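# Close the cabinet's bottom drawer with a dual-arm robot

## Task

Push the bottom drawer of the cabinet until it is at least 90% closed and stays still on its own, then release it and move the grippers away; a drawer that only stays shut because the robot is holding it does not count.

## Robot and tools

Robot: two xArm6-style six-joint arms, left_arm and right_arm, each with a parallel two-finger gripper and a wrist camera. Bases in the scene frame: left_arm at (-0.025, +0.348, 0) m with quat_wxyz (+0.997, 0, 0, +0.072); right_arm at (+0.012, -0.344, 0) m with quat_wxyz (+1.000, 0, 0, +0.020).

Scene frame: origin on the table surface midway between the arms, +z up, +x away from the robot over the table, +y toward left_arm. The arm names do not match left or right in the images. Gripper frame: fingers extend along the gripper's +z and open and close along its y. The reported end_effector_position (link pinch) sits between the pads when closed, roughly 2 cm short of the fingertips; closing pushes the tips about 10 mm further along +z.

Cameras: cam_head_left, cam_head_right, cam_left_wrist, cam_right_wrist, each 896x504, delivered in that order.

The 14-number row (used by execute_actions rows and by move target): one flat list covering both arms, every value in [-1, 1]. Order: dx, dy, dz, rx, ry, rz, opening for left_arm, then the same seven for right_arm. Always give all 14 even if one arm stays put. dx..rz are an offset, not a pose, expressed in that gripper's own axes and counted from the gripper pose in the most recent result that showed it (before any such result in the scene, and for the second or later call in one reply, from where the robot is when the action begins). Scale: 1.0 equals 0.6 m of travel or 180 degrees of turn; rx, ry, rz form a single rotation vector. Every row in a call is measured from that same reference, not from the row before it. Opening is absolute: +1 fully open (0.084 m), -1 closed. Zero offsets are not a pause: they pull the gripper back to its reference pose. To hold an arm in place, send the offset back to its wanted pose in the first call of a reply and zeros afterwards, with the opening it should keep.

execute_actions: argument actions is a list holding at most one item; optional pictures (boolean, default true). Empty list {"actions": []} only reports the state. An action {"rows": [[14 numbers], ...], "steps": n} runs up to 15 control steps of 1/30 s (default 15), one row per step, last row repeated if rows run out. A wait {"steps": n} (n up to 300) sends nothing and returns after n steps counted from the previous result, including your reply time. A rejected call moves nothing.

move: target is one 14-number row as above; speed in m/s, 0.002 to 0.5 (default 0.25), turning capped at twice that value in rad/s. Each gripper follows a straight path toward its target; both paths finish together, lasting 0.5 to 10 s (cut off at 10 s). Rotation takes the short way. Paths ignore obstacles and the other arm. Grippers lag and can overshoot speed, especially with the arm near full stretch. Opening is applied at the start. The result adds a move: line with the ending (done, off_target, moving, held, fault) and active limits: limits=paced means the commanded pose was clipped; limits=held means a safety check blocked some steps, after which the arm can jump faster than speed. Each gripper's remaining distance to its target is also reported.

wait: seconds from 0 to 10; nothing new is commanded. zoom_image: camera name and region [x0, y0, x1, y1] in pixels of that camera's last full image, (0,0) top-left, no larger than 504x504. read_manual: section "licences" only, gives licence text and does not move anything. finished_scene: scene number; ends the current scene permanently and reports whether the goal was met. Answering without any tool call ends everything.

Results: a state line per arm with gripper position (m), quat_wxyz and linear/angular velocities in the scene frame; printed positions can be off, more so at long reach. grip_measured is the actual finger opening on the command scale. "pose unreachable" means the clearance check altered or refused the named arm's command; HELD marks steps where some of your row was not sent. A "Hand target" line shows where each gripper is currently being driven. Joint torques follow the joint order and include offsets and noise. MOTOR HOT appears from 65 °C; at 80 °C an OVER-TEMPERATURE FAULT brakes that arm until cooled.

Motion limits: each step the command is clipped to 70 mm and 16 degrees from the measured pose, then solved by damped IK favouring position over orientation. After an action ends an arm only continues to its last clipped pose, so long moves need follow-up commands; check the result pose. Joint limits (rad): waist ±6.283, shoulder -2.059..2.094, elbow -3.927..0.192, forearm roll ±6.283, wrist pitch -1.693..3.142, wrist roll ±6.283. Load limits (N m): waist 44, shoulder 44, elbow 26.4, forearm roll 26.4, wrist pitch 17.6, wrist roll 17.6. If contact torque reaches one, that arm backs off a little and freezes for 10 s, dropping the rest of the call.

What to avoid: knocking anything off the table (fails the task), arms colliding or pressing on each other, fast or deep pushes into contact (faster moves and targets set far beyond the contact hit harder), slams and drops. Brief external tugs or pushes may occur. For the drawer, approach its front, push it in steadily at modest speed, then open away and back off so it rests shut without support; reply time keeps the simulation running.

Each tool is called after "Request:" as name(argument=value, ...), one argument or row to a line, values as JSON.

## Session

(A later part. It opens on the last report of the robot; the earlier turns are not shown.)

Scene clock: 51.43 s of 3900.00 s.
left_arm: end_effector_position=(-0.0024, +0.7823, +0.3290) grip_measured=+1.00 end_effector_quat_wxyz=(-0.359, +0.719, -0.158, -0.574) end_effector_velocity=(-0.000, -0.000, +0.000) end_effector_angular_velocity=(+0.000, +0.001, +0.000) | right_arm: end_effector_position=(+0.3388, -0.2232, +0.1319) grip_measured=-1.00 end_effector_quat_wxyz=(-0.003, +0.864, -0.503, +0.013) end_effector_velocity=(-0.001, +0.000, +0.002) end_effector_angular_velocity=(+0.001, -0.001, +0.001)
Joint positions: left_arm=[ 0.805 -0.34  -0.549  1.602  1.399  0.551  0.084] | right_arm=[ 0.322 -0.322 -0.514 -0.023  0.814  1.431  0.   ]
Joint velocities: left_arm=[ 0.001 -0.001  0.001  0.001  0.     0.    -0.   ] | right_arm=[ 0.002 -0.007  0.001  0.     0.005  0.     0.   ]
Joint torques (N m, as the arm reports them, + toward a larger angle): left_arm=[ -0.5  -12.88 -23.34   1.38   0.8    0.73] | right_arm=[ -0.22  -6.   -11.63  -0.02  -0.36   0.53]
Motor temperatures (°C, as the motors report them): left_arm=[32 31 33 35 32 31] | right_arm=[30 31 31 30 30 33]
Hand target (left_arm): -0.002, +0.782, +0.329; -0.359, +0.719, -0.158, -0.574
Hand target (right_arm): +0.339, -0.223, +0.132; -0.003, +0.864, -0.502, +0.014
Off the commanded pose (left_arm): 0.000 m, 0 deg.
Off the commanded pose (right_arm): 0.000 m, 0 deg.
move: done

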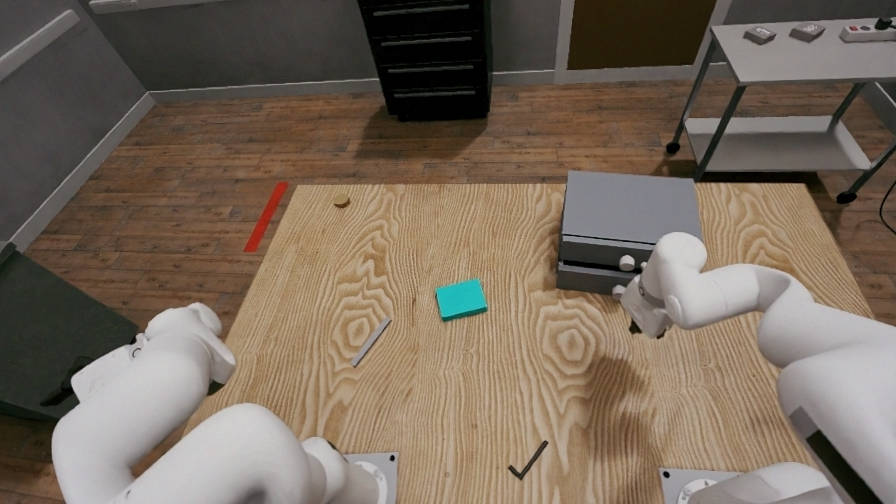

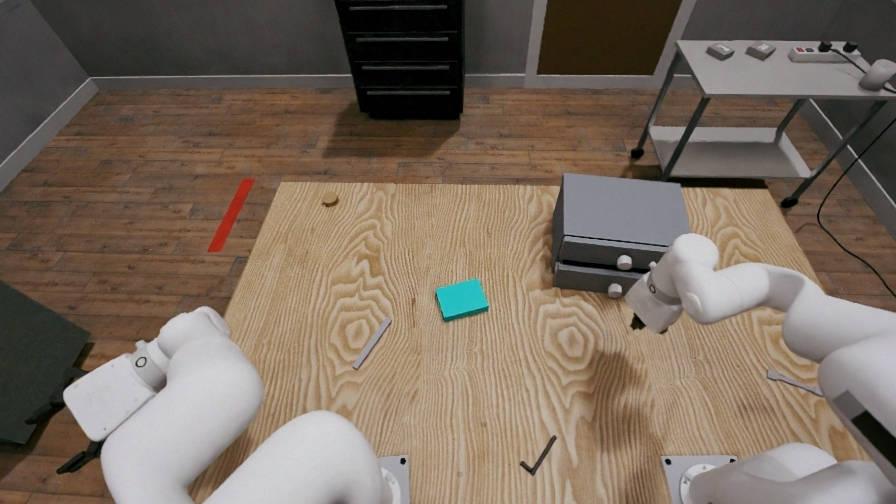

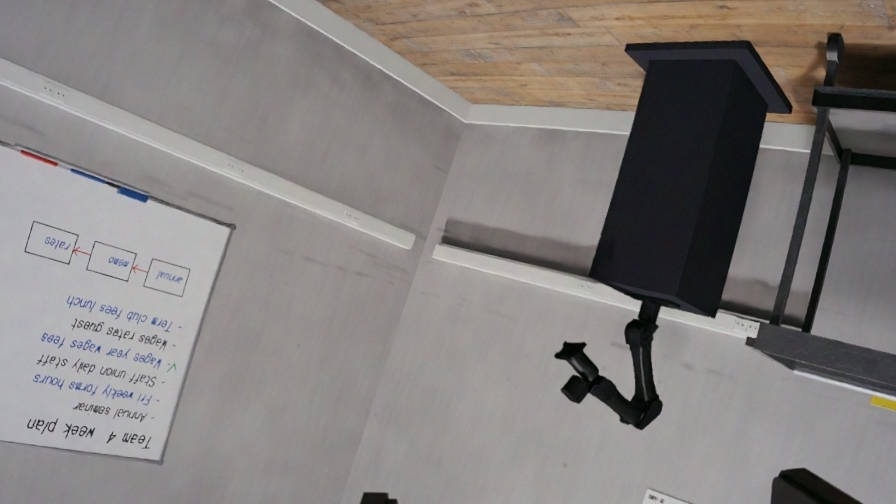

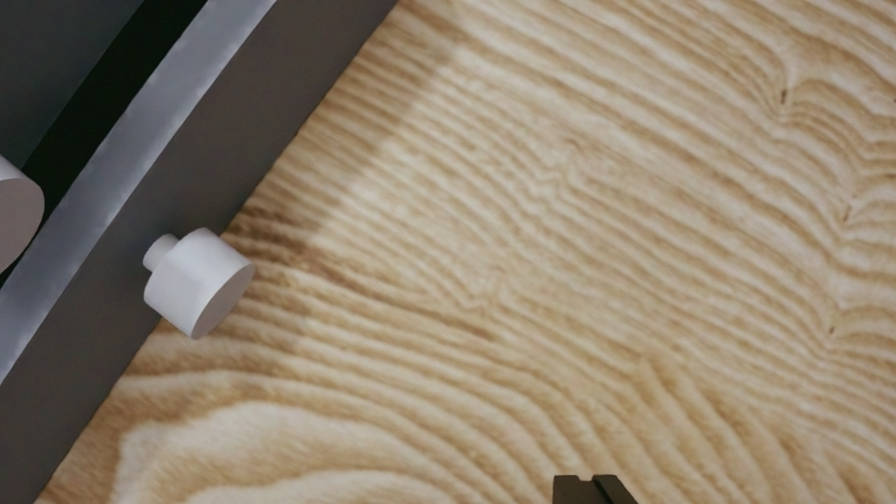

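Request:
zoom_image(
  camera="cam_head_left",
  region=[530, 160, 730, 320],
)

Region (530, 160, 730, 320) of cam_head_left's 896x504 image, scaled by 2.520, with more detail than that image has; it fills the top 403 rows of this view, and the rest is white.

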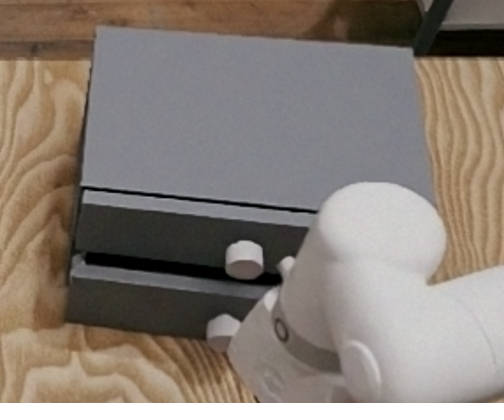

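Request:
move(
  target=[0,0,0,0,0,0,1,0,0,0,0.194,0.108,0,-1],
)

Request:
move(
  target=[0,0,0,0,0,0,1,0.083,0.114,0.151,0,0,0,-1],
  speed=0.1,
)

Request:
move(
  target=[0,0,0,0,0,0,1,0.0405,-0.0725,0.0698,0,0,0,-1],
  speed=0.03,
)

Scene clock: 80.67 s of 3900.00 s.
left_arm: end_effector_position=(-0.0024, +0.7823, +0.3290) grip_measured=+1.00 end_effector_quat_wxyz=(-0.359, +0.719, -0.158, -0.574) end_effector_velocity=(-0.000, -0.000, -0.000) end_effector_angular_velocity=(-0.000, +0.001, +0.000) | right_arm: end_effector_position=(+0.3377, -0.2224, +0.1317) grip_measured=-1.00 end_effector_quat_wxyz=(-0.177, +0.810, -0.469, +0.303) end_effector_velocity=(+0.000, +0.000, -0.000) end_effector_angular_velocity=(+0.003, -0.020, -0.000)
Joint positions: left_arm=[ 0.805 -0.34  -0.549  1.602  1.399  0.551  0.084] | right_arm=[ 0.222 -0.575 -0.14  -1.494  0.169  2.742  0.   ]
Joint velocities: left_arm=[-0.     0.001  0.     0.     0.001 -0.    -0.   ] | right_arm=[ 0.001  0.007 -0.01  -0.104  0.001  0.106  0.   ]
Joint torques (N m, as the arm reports them, + toward a larger angle): left_arm=[ -0.57 -12.78 -23.46   1.45   0.87   0.78] | right_arm=[ -0.26  -1.65 -10.78   1.53   0.16   0.61]
Motor temperatures (°C, as the motors report them): left_arm=[32 31 33 35 32 31] | right_arm=[30 31 31 30 30 33]
Hand target (left_arm): -0.002, +0.782, +0.329; -0.359, +0.719, -0.158, -0.574
Hand target (right_arm): +0.338, -0.222, +0.132; -0.178, +0.810, -0.468, +0.304
Off the commanded pose (left_arm): 0.000 m, 0 deg.
Off the commanded pose (right_arm): 0.001 m, 0 deg.
After step 90, 23.80 s passed at rest.
move: done

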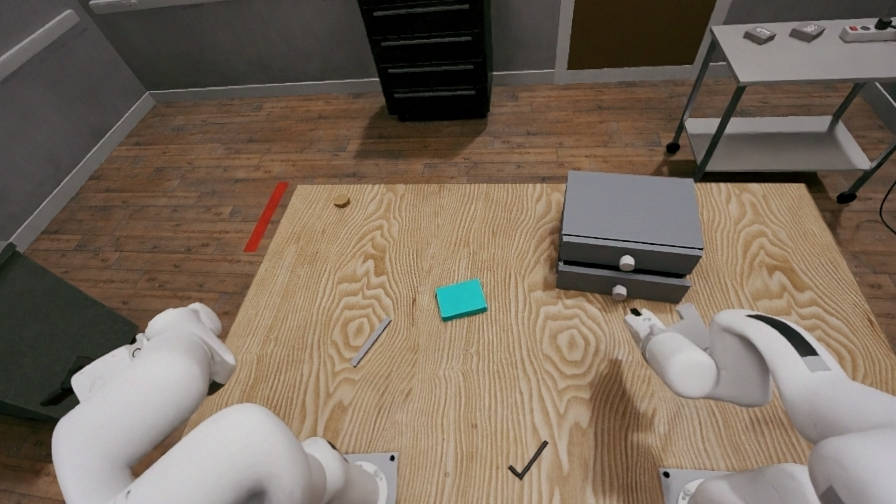

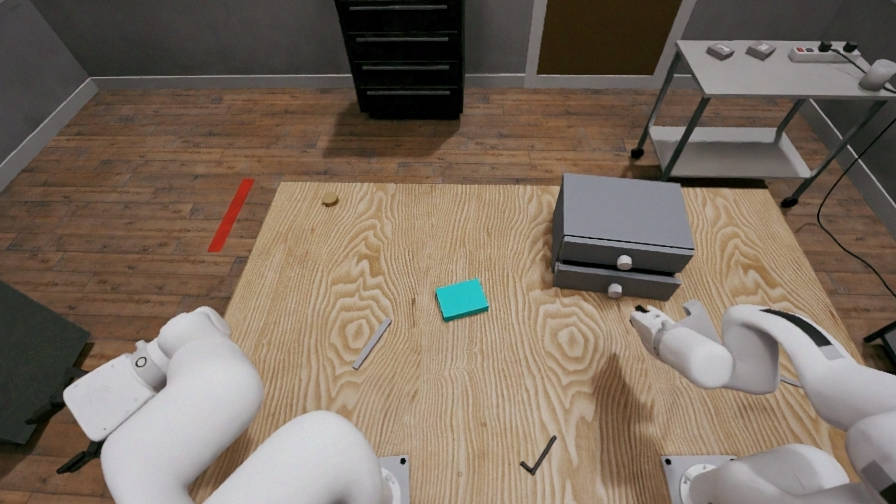

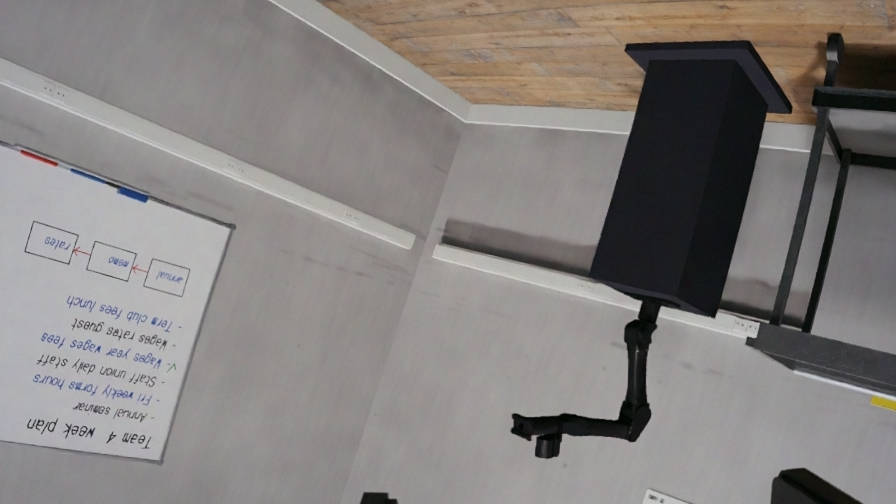

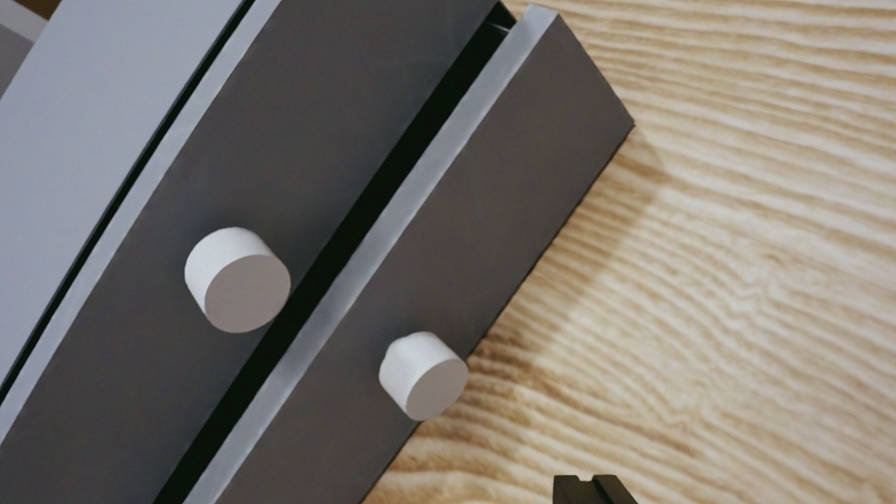

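Scene clock: 82.57 s of 3900.00 s.
left_arm: end_effector_position=(-0.0024, +0.7823, +0.3290) grip_measured=+1.00 end_effector_quat_wxyz=(-0.359, +0.719, -0.158, -0.574) end_effector_velocity=(-0.000, +0.000, +0.000) end_effector_angular_velocity=(+0.001, -0.001, +0.001) | right_arm: end_effector_position=(+0.3709, -0.3000, +0.0407) grip_measured=-1.00 end_effector_quat_wxyz=(-0.176, +0.811, -0.469, +0.303) end_effector_velocity=(-0.000, -0.001, -0.000) end_effector_angular_velocity=(+0.009, -0.004, +0.005)
Joint positions: left_arm=[ 0.805 -0.34  -0.549  1.602  1.399  0.551  0.084] | right_arm=[ 0.077 -0.069 -0.379 -2.858  0.274  4.006  0.   ]
Joint velocities: left_arm=[ 0.001 -0.    -0.    -0.     0.    -0.    -0.   ] | right_arm=[ 0.     0.001  0.002 -0.044  0.005  0.044  0.   ]
Joint torques (N m, as the arm reports them, + toward a larger angle): left_arm=[ -0.43 -12.75 -23.35   1.45   0.86   0.66] | right_arm=[-0.04 -5.91 -8.03  0.66  0.93  0.53]
Motor temperatures (°C, as the motors report them): left_arm=[32 31 33 35 32 31] | right_arm=[30 31 31 30 30 33]
Hand target (left_arm): -0.002, +0.782, +0.329; -0.359, +0.719, -0.158, -0.574
Hand target (right_arm): +0.371, -0.300, +0.041; -0.176, +0.811, -0.469, +0.303
Off the commanded pose (left_arm): 0.000 m, 0 deg.
Off the commanded pose (right_arm): 0.001 m, 0 deg.
move: done

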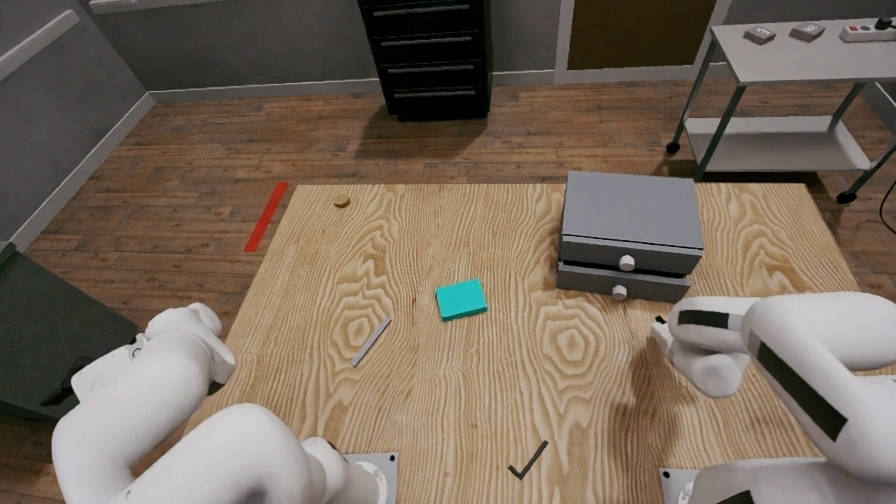

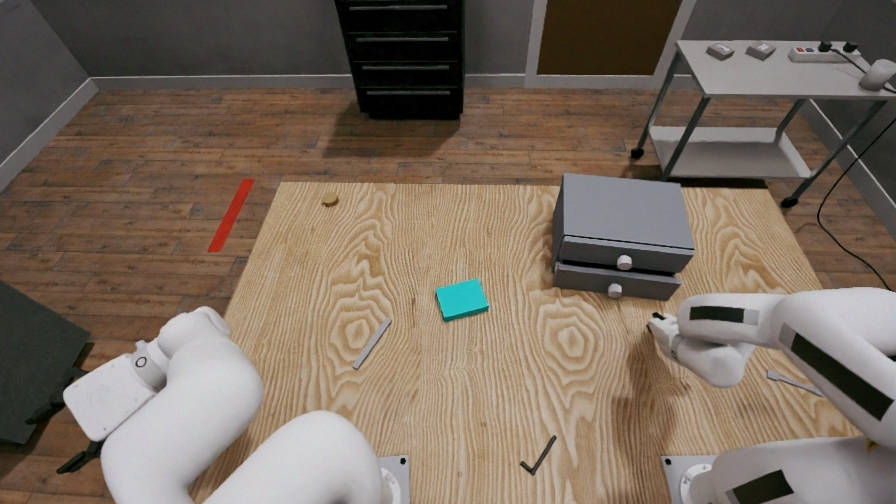

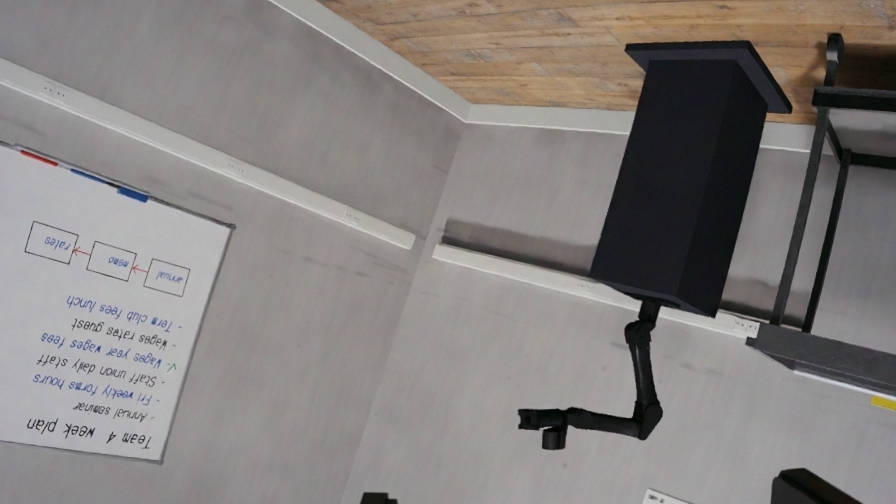

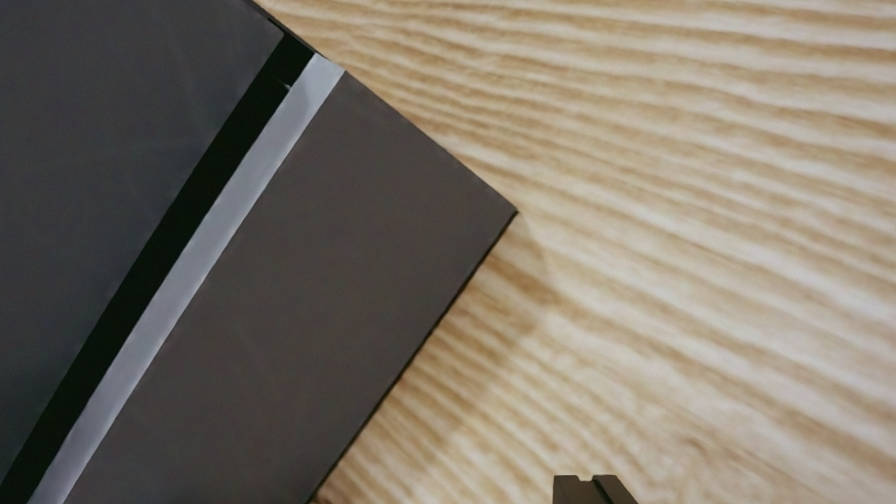

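Scene clock: 85.03 s of 3900.00 s.
left_arm: end_effector_position=(-0.0024, +0.7823, +0.3290) grip_measured=+1.00 end_effector_quat_wxyz=(-0.359, +0.719, -0.158, -0.574) end_effector_velocity=(+0.001, -0.000, +0.000) end_effector_angular_velocity=(+0.000, -0.000, -0.001) | right_arm: end_effector_position=(+0.4358, -0.2995, +0.0420) grip_measured=-1.00 end_effector_quat_wxyz=(-0.176, +0.811, -0.469, +0.303) end_effector_velocity=(+0.001, +0.000, -0.001) end_effector_angular_velocity=(-0.001, +0.003, +0.001)
Joint positions: left_arm=[ 0.805 -0.34  -0.549  1.602  1.399  0.551  0.084] | right_arm=[ 0.052  0.109 -0.609 -2.868  0.221  3.993  0.   ]
Joint velocities: left_arm=[-0.002 -0.    -0.    -0.     0.001 -0.    -0.   ] | right_arm=[-0.     0.006 -0.006  0.001 -0.002 -0.003  0.   ]
Joint torques (N m, as the arm reports them, + toward a larger angle): left_arm=[ -0.37 -13.06 -23.51   1.43   0.78   0.73] | right_arm=[-0.09 -8.98 -8.26  0.55  0.97  0.55]
Motor temperatures (°C, as the motors report them): left_arm=[32 31 33 35 32 31] | right_arm=[30 31 31 30 30 33]
Hand target (left_arm): -0.002, +0.782, +0.329; -0.359, +0.719, -0.158, -0.574
Hand target (right_arm): +0.436, -0.299, +0.042; -0.176, +0.811, -0.469, +0.303
Off the commanded pose (left_arm): 0.000 m, 0 deg.
Off the commanded pose (right_arm): 0.000 m, 0 deg.
move: done

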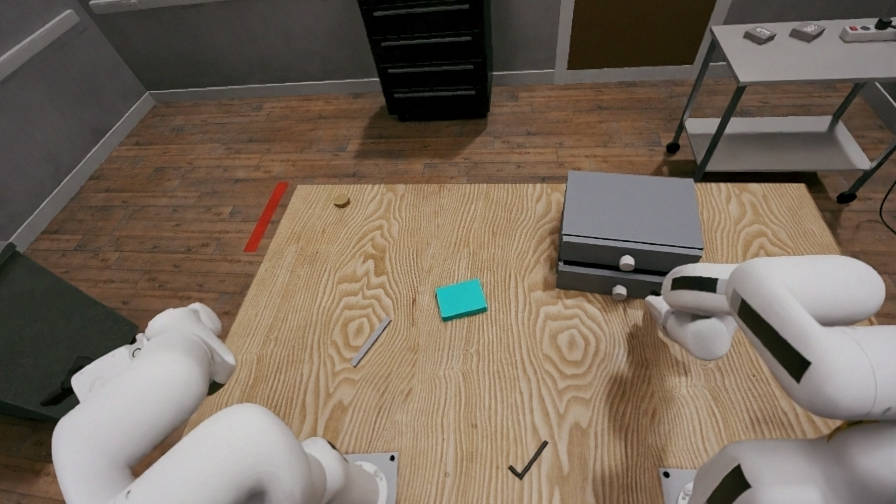

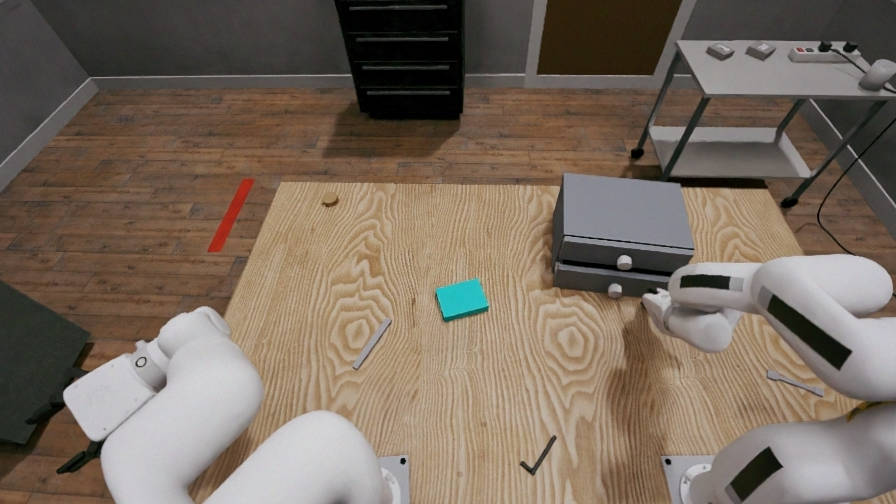

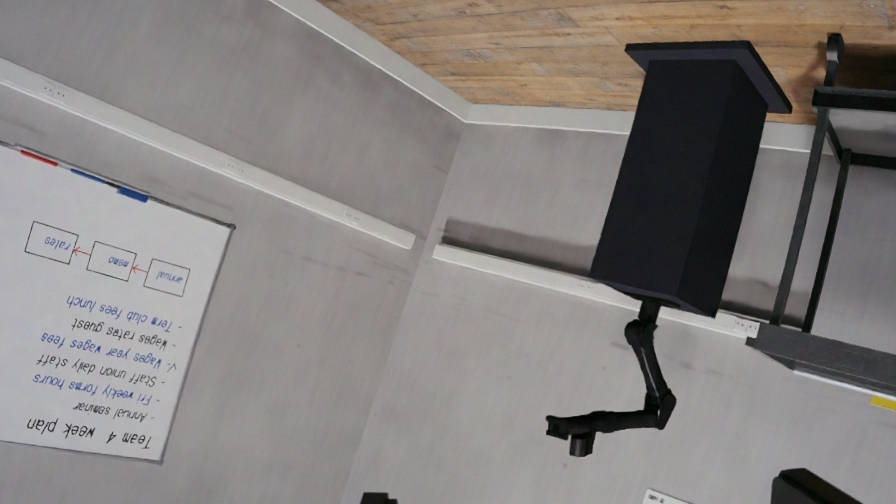

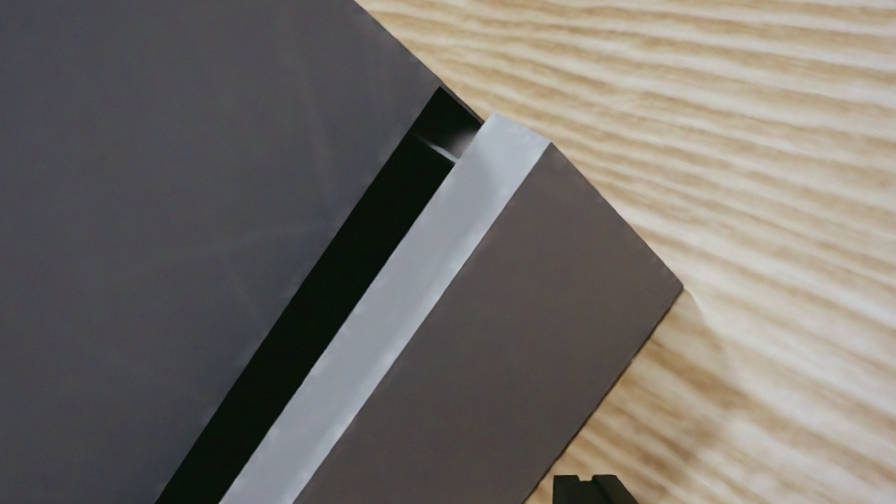

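The tip reached x=0.436 with no resistance and a gap still shows, so earlier the gripper body was probably blocked, not the drawer. I'll push on slowly.

Request:
move(
  target=[0,0,0,0,0,0,1,0.019,-0.033,0.032,0,0,0,-1],
  speed=0.02,
)

Scene clock: 90.67 s of 3900.00 s.
left_arm: end_effector_position=(-0.0024, +0.7823, +0.3290) grip_measured=+1.00 end_effector_quat_wxyz=(-0.359, +0.719, -0.158, -0.574) end_effector_velocity=(+0.001, +0.000, -0.000) end_effector_angular_velocity=(-0.000, -0.001, -0.002) | right_arm: end_effector_position=(+0.4656, -0.2996, +0.0426) grip_measured=-1.00 end_effector_quat_wxyz=(-0.176, +0.811, -0.469, +0.303) end_effector_velocity=(+0.001, +0.000, -0.000) end_effector_angular_velocity=(-0.001, +0.001, +0.001)
Joint positions: left_arm=[ 0.805 -0.34  -0.549  1.602  1.399  0.551  0.084] | right_arm=[ 0.04   0.185 -0.718 -2.862  0.188  3.977  0.   ]
Joint velocities: left_arm=[-0.001  0.001 -0.    -0.    -0.001 -0.     0.   ] | right_arm=[-0.     0.003 -0.004  0.002 -0.002 -0.003  0.   ]
Joint torques (N m, as the arm reports them, + toward a larger angle): left_arm=[ -0.41 -13.01 -23.43   1.42   0.76   0.7 ] | right_arm=[  0.05 -10.99  -9.87   0.58   1.53   0.46]
Motor temperatures (°C, as the motors report them): left_arm=[32 31 33 35 32 31] | right_arm=[30 31 30 30 30 33]
Hand target (left_arm): -0.002, +0.782, +0.329; -0.359, +0.719, -0.158, -0.574
Hand target (right_arm): +0.466, -0.300, +0.043; -0.176, +0.811, -0.469, +0.303
Off the commanded pose (left_arm): 0.000 m, 0 deg.
Off the commanded pose (right_arm): 0.000 m, 0 deg.
After step 90, 0.87 s passed at rest.
move: done

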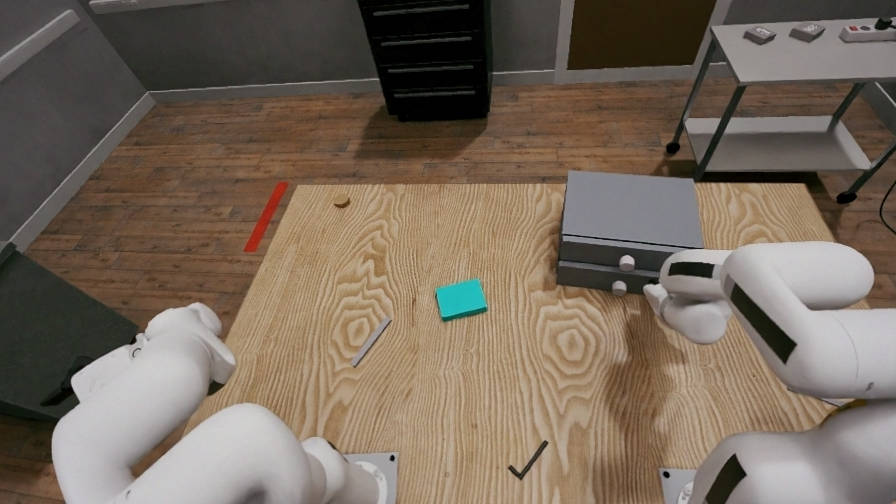

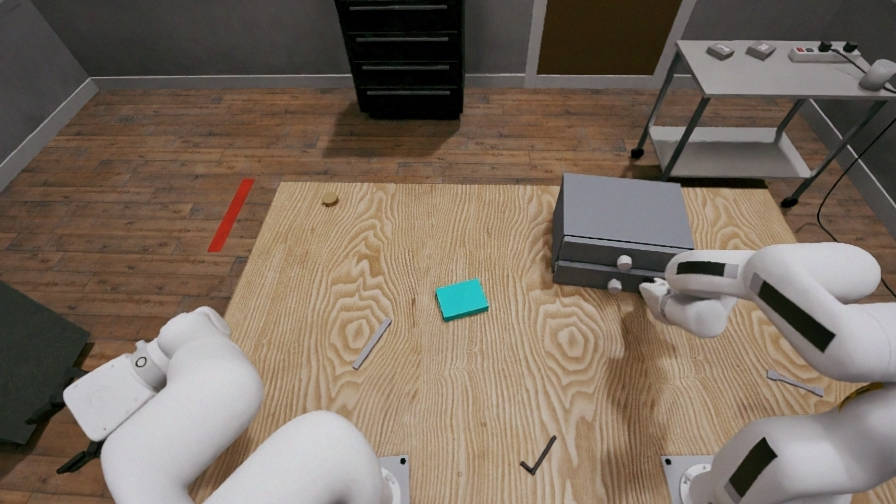

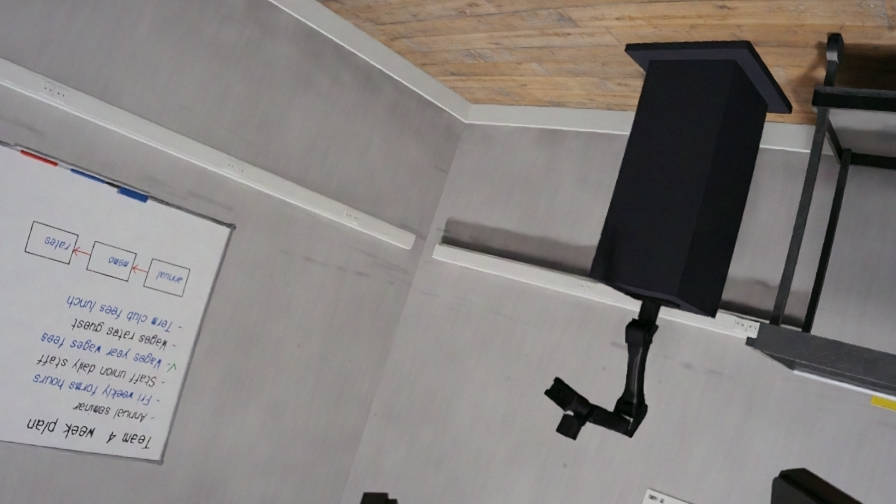

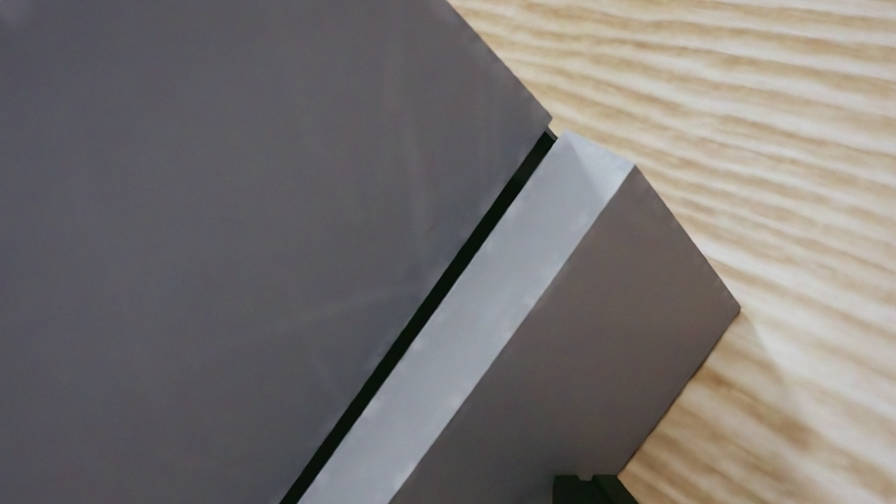

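The drawer is almost flush now. I'll pull the arm back.

Request:
move(
  target=[0,0,0,0,0,0,1,0,0,-0.2,0,0,0,-1],
)

Request:
finished_scene(
  scene=2,
)

Scene clock: 94.63 s of 3900.00 s.
left_arm: end_effector_position=(-0.0024, +0.7823, +0.3290) grip_measured=+1.00 end_effector_quat_wxyz=(-0.359, +0.719, -0.158, -0.574) end_effector_velocity=(-0.000, -0.000, +0.000) end_effector_angular_velocity=(+0.000, +0.000, +0.000) | right_arm: end_effector_position=(+0.3868, -0.2994, +0.1323) grip_measured=-1.00 end_effector_quat_wxyz=(-0.183, +0.811, -0.467, +0.302) end_effector_velocity=(-0.001, -0.000, +0.002) end_effector_angular_velocity=(-0.023, +0.008, -0.021)
Joint positions: left_arm=[ 0.805 -0.34  -0.549  1.602  1.399  0.551  0.084] | right_arm=[-0.066 -0.32  -0.443 -2.492 -0.053  3.523  0.   ]
Joint velocities: left_arm=[ 0. -0.  0.  0.  0.  0. -0.] | right_arm=[-0.064 -0.031  0.056  0.347  0.006 -0.394  0.   ]
Joint torques (N m, as the arm reports them, + toward a larger angle): left_arm=[ -0.38 -12.78 -23.46   1.34   0.86   0.75] | right_arm=[  0.3   -4.52 -10.27   1.3    0.78   0.57]
Motor temperatures (°C, as the motors report them): left_arm=[32 31 33 35 32 31] | right_arm=[30 31 30 30 30 33]
Hand target (left_arm): -0.002, +0.782, +0.329; -0.359, +0.719, -0.158, -0.574
Hand target (right_arm): +0.387, -0.299, +0.133; -0.181, +0.810, -0.468, +0.303
Off the commanded pose (left_arm): 0.000 m, 0 deg.
Off the commanded pose (right_arm): 0.001 m, 1 deg.
move: done

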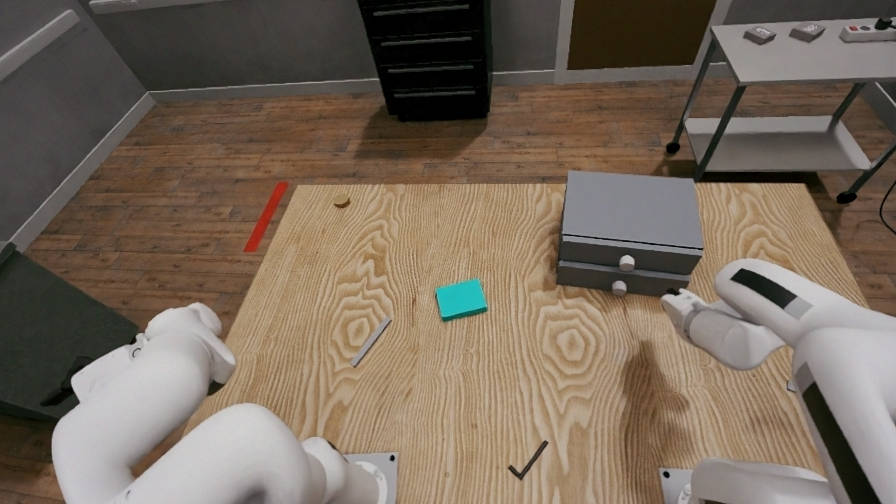

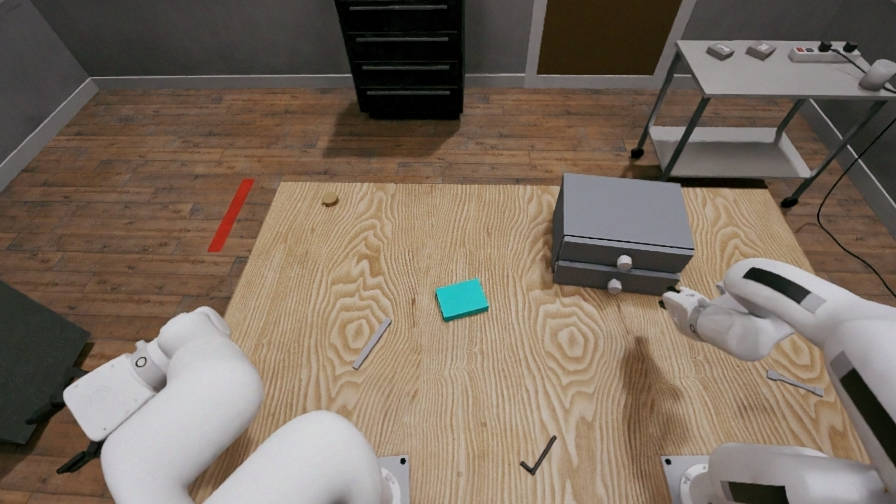

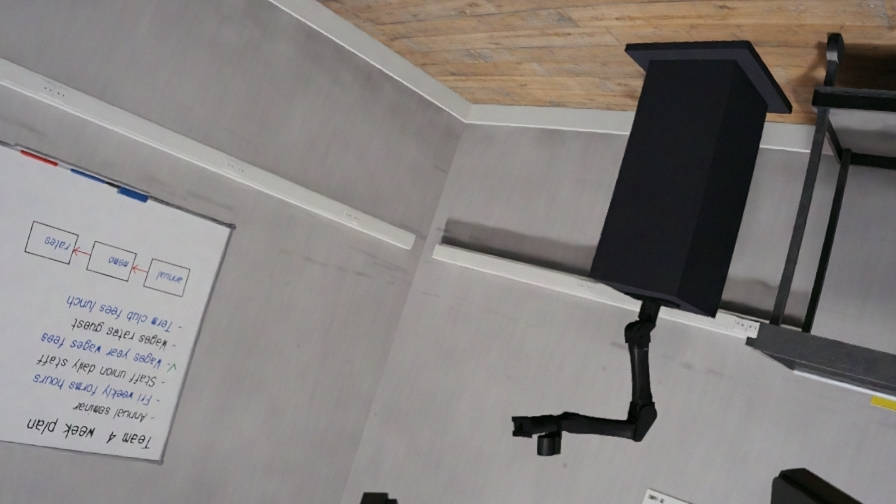

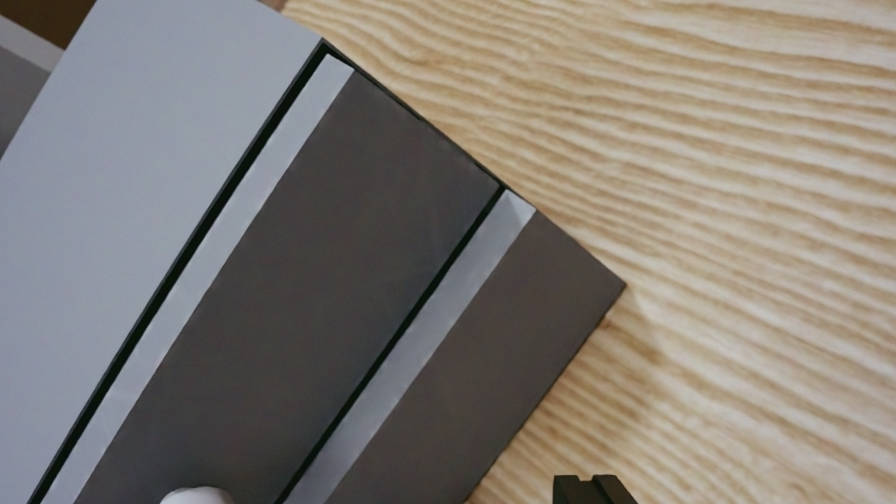

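The scene is finished: the task was done.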